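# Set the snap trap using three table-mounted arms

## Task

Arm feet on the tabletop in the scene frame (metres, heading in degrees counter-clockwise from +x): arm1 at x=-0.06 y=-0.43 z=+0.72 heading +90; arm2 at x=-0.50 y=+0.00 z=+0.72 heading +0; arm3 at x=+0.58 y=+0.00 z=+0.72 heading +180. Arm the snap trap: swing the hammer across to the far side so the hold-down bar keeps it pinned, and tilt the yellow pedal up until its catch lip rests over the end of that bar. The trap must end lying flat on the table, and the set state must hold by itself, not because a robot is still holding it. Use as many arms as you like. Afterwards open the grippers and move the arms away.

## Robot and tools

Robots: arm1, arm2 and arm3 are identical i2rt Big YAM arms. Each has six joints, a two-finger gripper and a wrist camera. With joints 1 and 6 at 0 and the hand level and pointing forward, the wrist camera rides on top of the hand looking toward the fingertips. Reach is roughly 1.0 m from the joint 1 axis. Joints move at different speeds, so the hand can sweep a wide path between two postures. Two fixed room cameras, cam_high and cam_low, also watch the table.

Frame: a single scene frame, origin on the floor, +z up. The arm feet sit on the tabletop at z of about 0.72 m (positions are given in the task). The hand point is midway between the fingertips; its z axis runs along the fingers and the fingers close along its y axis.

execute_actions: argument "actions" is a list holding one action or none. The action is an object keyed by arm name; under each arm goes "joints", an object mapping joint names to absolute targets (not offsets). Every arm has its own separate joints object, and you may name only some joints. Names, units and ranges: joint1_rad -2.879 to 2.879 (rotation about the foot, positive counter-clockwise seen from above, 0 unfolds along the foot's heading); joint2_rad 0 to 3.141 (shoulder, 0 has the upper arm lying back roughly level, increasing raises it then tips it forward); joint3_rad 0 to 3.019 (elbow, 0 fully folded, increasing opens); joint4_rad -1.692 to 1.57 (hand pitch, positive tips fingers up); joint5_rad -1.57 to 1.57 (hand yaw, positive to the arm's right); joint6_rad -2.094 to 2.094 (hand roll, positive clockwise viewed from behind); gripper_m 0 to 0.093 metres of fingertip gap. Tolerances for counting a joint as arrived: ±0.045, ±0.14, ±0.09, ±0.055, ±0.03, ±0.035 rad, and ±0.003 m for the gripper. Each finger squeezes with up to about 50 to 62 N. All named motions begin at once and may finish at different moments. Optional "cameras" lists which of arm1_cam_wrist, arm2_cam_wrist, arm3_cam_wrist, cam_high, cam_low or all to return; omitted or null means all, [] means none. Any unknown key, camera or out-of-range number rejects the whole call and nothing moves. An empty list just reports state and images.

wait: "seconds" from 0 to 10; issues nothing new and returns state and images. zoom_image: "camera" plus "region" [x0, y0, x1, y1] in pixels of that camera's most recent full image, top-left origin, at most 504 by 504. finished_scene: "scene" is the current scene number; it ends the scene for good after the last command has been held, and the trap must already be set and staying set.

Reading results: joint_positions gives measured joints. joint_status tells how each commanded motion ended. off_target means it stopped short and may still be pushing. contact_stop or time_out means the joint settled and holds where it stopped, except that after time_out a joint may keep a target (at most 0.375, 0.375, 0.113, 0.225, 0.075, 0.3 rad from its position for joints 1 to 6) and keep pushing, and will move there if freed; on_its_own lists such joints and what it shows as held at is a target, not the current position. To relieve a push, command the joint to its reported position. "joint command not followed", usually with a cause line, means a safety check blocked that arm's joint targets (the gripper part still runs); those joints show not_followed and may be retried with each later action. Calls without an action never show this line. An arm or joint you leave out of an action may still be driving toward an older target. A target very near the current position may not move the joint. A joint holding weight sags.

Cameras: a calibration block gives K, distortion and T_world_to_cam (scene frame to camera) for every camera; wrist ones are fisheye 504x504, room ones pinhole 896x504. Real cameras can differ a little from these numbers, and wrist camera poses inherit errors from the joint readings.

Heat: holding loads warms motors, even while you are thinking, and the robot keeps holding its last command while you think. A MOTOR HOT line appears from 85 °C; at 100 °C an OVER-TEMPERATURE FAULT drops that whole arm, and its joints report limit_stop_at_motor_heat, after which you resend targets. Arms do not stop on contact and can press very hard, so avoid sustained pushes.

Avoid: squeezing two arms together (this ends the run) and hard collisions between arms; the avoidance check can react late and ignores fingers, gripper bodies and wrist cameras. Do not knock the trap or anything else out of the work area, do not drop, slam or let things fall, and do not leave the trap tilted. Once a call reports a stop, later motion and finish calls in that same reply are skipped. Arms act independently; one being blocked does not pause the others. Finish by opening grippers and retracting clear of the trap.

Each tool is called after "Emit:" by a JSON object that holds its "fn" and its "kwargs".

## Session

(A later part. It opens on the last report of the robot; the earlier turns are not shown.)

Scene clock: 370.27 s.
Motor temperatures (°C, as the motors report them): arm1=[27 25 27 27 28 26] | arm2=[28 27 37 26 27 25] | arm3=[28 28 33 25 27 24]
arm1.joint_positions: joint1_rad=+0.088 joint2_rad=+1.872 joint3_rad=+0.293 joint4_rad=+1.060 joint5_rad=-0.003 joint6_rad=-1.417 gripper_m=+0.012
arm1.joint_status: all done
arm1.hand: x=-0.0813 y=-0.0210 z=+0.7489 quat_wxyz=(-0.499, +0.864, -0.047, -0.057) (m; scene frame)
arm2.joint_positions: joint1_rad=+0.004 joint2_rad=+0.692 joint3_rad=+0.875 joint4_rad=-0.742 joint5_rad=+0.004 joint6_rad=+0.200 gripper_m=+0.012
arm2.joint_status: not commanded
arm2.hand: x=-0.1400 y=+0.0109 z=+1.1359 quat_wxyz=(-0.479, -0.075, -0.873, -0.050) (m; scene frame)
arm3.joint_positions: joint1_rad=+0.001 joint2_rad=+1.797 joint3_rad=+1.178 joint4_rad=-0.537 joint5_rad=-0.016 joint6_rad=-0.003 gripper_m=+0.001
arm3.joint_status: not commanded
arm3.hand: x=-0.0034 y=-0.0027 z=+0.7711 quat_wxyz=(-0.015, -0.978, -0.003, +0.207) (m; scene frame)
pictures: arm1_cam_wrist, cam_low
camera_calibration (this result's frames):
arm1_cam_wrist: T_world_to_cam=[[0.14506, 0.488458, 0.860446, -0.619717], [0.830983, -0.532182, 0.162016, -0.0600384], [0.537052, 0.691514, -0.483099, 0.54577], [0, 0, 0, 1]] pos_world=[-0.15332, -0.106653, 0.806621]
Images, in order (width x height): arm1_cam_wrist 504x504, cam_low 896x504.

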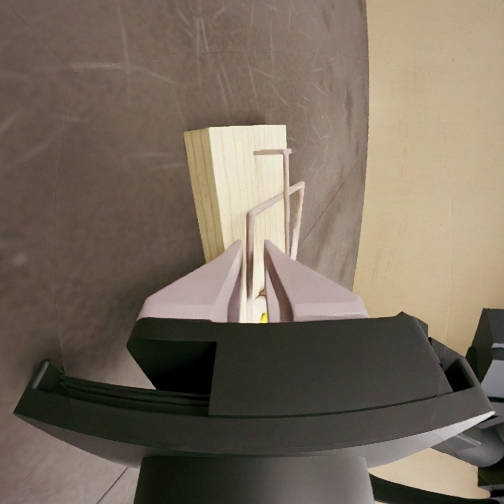

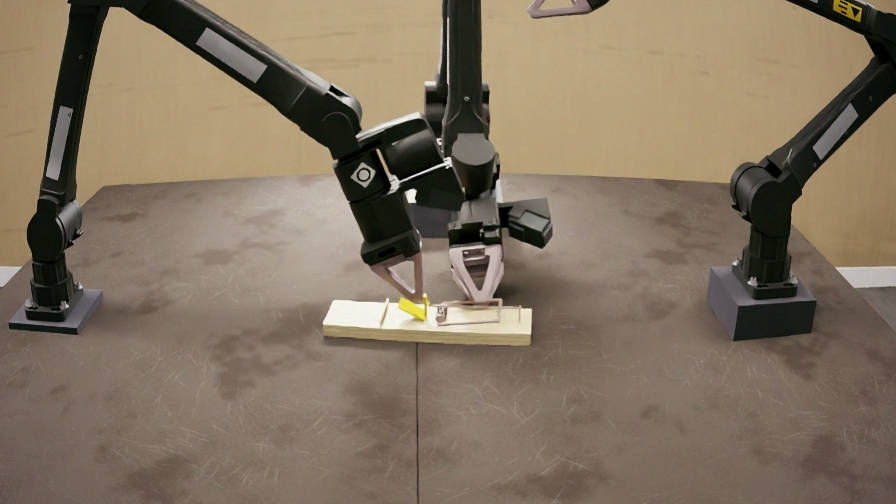

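Emit:
{"fn": "execute_actions", "kwargs": {"actions": [{"arm1":{"joints":{"joint2_rad":1.835,"joint3_rad":0.235,"gripper_m":0.016}},"arm3":{"joints":{"joint2_rad":1.75}}}], "cameras": ["cam_low"]}}

Emit:
{"fn": "execute_actions", "kwargs": {"actions": [{"arm1":{"joints":{"joint2_rad":1.8,"joint3_rad":0.17}},"arm3":{"joints":{"joint2_rad":1.3,"joint4_rad":-0.62}}}], "cameras": ["cam_low"]}}

Emit:
{"fn": "execute_actions", "kwargs": {"actions": [{"arm1":{"joints":{"joint2_rad":1.0,"joint3_rad":0.15,"joint4_rad":0.6}},"arm3":{"joints":{"joint2_rad":0.9,"joint3_rad":0.9}}}], "cameras": ["cam_low"]}}

Emit:
{"fn": "zoom_image", "kwargs": {"camera": "cam_low", "region": [380,260,540,350]}}

Scene clock: 381.73 s.
Motor temperatures (°C, as the motors report them): arm1=[27 25 27 27 28 26] | arm2=[28 27 38 26 27 25] | arm3=[28 29 33 25 27 24]
arm1.joint_positions: joint1_rad=+0.088 joint2_rad=+1.847 joint3_rad=+0.237 joint4_rad=+1.059 joint5_rad=-0.002 joint6_rad=-1.417 gripper_m=+0.016
arm1.joint_status: all done
arm1.hand: x=-0.0799 y=-0.0453 z=+0.7470 quat_wxyz=(-0.485, +0.871, -0.047, -0.056) (m; scene frame)
arm2.joint_positions: joint1_rad=+0.004 joint2_rad=+0.692 joint3_rad=+0.875 joint4_rad=-0.742 joint5_rad=+0.004 joint6_rad=+0.200 gripper_m=+0.012
arm2.joint_status: not commanded
arm2.hand: x=-0.1400 y=+0.0109 z=+1.1359 quat_wxyz=(-0.479, -0.075, -0.873, -0.050) (m; scene frame)
arm3.joint_positions: joint1_rad=+0.001 joint2_rad=+1.764 joint3_rad=+1.178 joint4_rad=-0.536 joint5_rad=-0.016 joint6_rad=-0.003 gripper_m=+0.001
arm3.joint_status: all done
arm3.hand: x=-0.0063 y=-0.0025 z=+0.7901 quat_wxyz=(-0.015, -0.975, -0.003, +0.223) (m; scene frame)
pictures: cam_low
Images, in order (width x height): cam_low 896x504.

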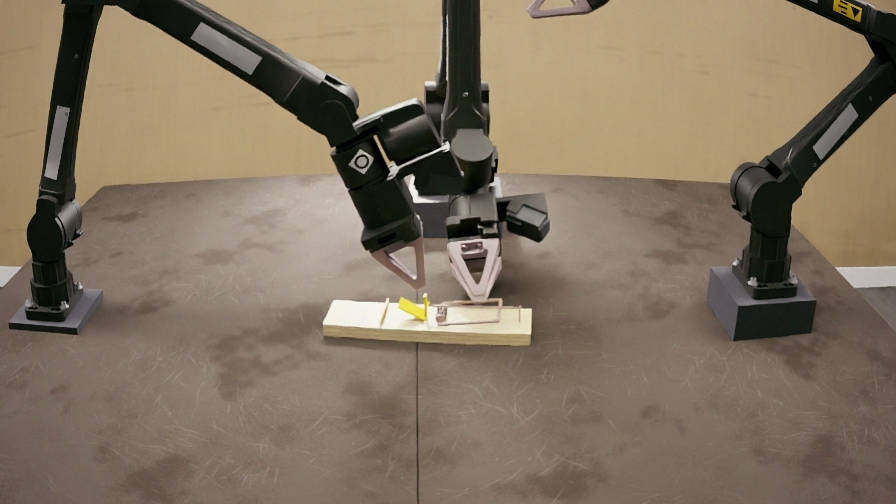

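Scene clock: 383.13 s.
Motor temperatures (°C, as the motors report them): arm1=[27 25 27 27 28 26] | arm2=[28 27 38 26 27 25] | arm3=[28 29 34 25 27 24]
arm1.joint_positions: joint1_rad=+0.088 joint2_rad=+1.808 joint3_rad=+0.172 joint4_rad=+1.058 joint5_rad=-0.002 joint6_rad=-1.417 gripper_m=+0.016
arm1.joint_status: all done
arm1.hand: x=-0.0785 y=-0.0725 z=+0.7481 quat_wxyz=(-0.474, +0.878, -0.047, -0.055) (m; scene frame)
arm2.joint_positions: joint1_rad=+0.004 joint2_rad=+0.692 joint3_rad=+0.875 joint4_rad=-0.742 joint5_rad=+0.004 joint6_rad=+0.200 gripper_m=+0.012
arm2.joint_status: not commanded
arm2.hand: x=-0.1400 y=+0.0109 z=+1.1359 quat_wxyz=(-0.479, -0.075, -0.873, -0.050) (m; scene frame)
arm3.joint_positions: joint1_rad=+0.001 joint2_rad=+1.308 joint3_rad=+1.193 joint4_rad=-0.612 joint5_rad=-0.016 joint6_rad=-0.003 gripper_m=+0.001
arm3.joint_status: all done
arm3.hand: x=+0.0281 y=+0.0013 z=+1.0399 quat_wxyz=(-0.014, -0.912, -0.003, +0.410) (m; scene frame)
pictures: cam_low
Images, in order (width x height): cam_low 896x504.

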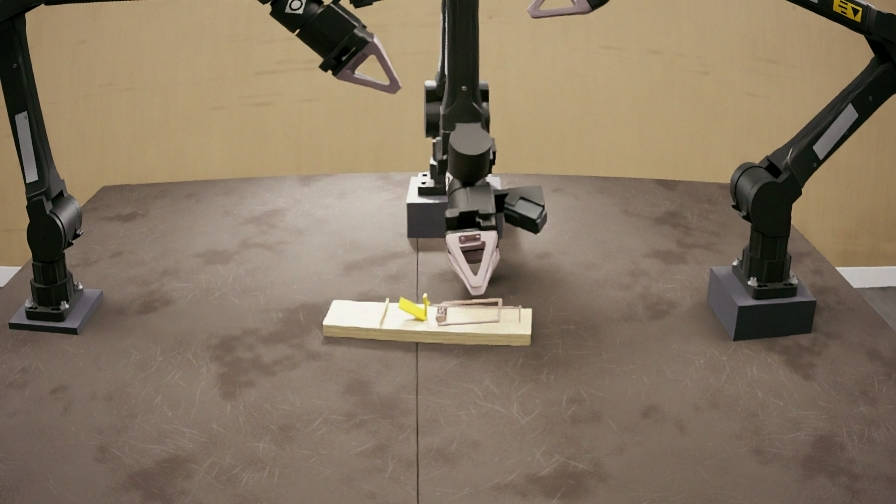

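Scene clock: 384.57 s.
Motor temperatures (°C, as the motors report them): arm1=[27 25 27 27 28 26] | arm2=[28 27 38 26 27 25] | arm3=[28 28 33 25 27 24]
arm1.joint_positions: joint1_rad=+0.088 joint2_rad=+1.002 joint3_rad=+0.155 joint4_rad=+0.611 joint5_rad=-0.002 joint6_rad=-1.417 gripper_m=+0.016
arm1.joint_status: all done
arm1.hand: x=-0.0771 y=-0.0632 z=+0.9235 quat_wxyz=(-0.615, +0.784, -0.043, -0.069) (m; scene frame)
arm2.joint_positions: joint1_rad=+0.004 joint2_rad=+0.692 joint3_rad=+0.875 joint4_rad=-0.742 joint5_rad=+0.004 joint6_rad=+0.200 gripper_m=+0.012
arm2.joint_status: not commanded
arm2.hand: x=-0.1400 y=+0.0109 z=+1.1359 quat_wxyz=(-0.479, -0.075, -0.873, -0.050) (m; scene frame)
arm3.joint_positions: joint1_rad=+0.001 joint2_rad=+0.896 joint3_rad=+0.901 joint4_rad=-0.616 joint5_rad=-0.016 joint6_rad=-0.003 gripper_m=+0.001
arm3.joint_status: all done
arm3.hand: x=+0.1584 y=+0.0019 z=+1.0623 quat_wxyz=(-0.013, -0.887, -0.003, +0.462) (m; scene frame)
pictures: cam_low
Images, in order (width x height): cam_low 896x504.

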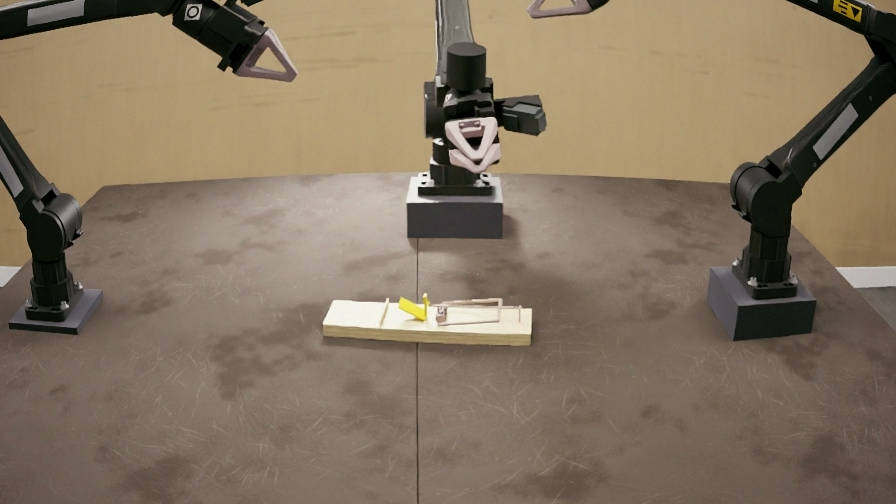

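Region (380, 260, 540, 350) of cam_low's 896x504 image, scaled by 3.150, with more detail than that image has; it fills the top 284 rows of this view, and the rest is white.

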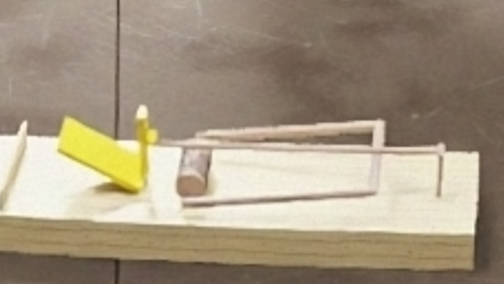

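Emit:
{"fn": "finished_scene", "kwargs": {"scene": 2}}

The scene is finished: the task was done.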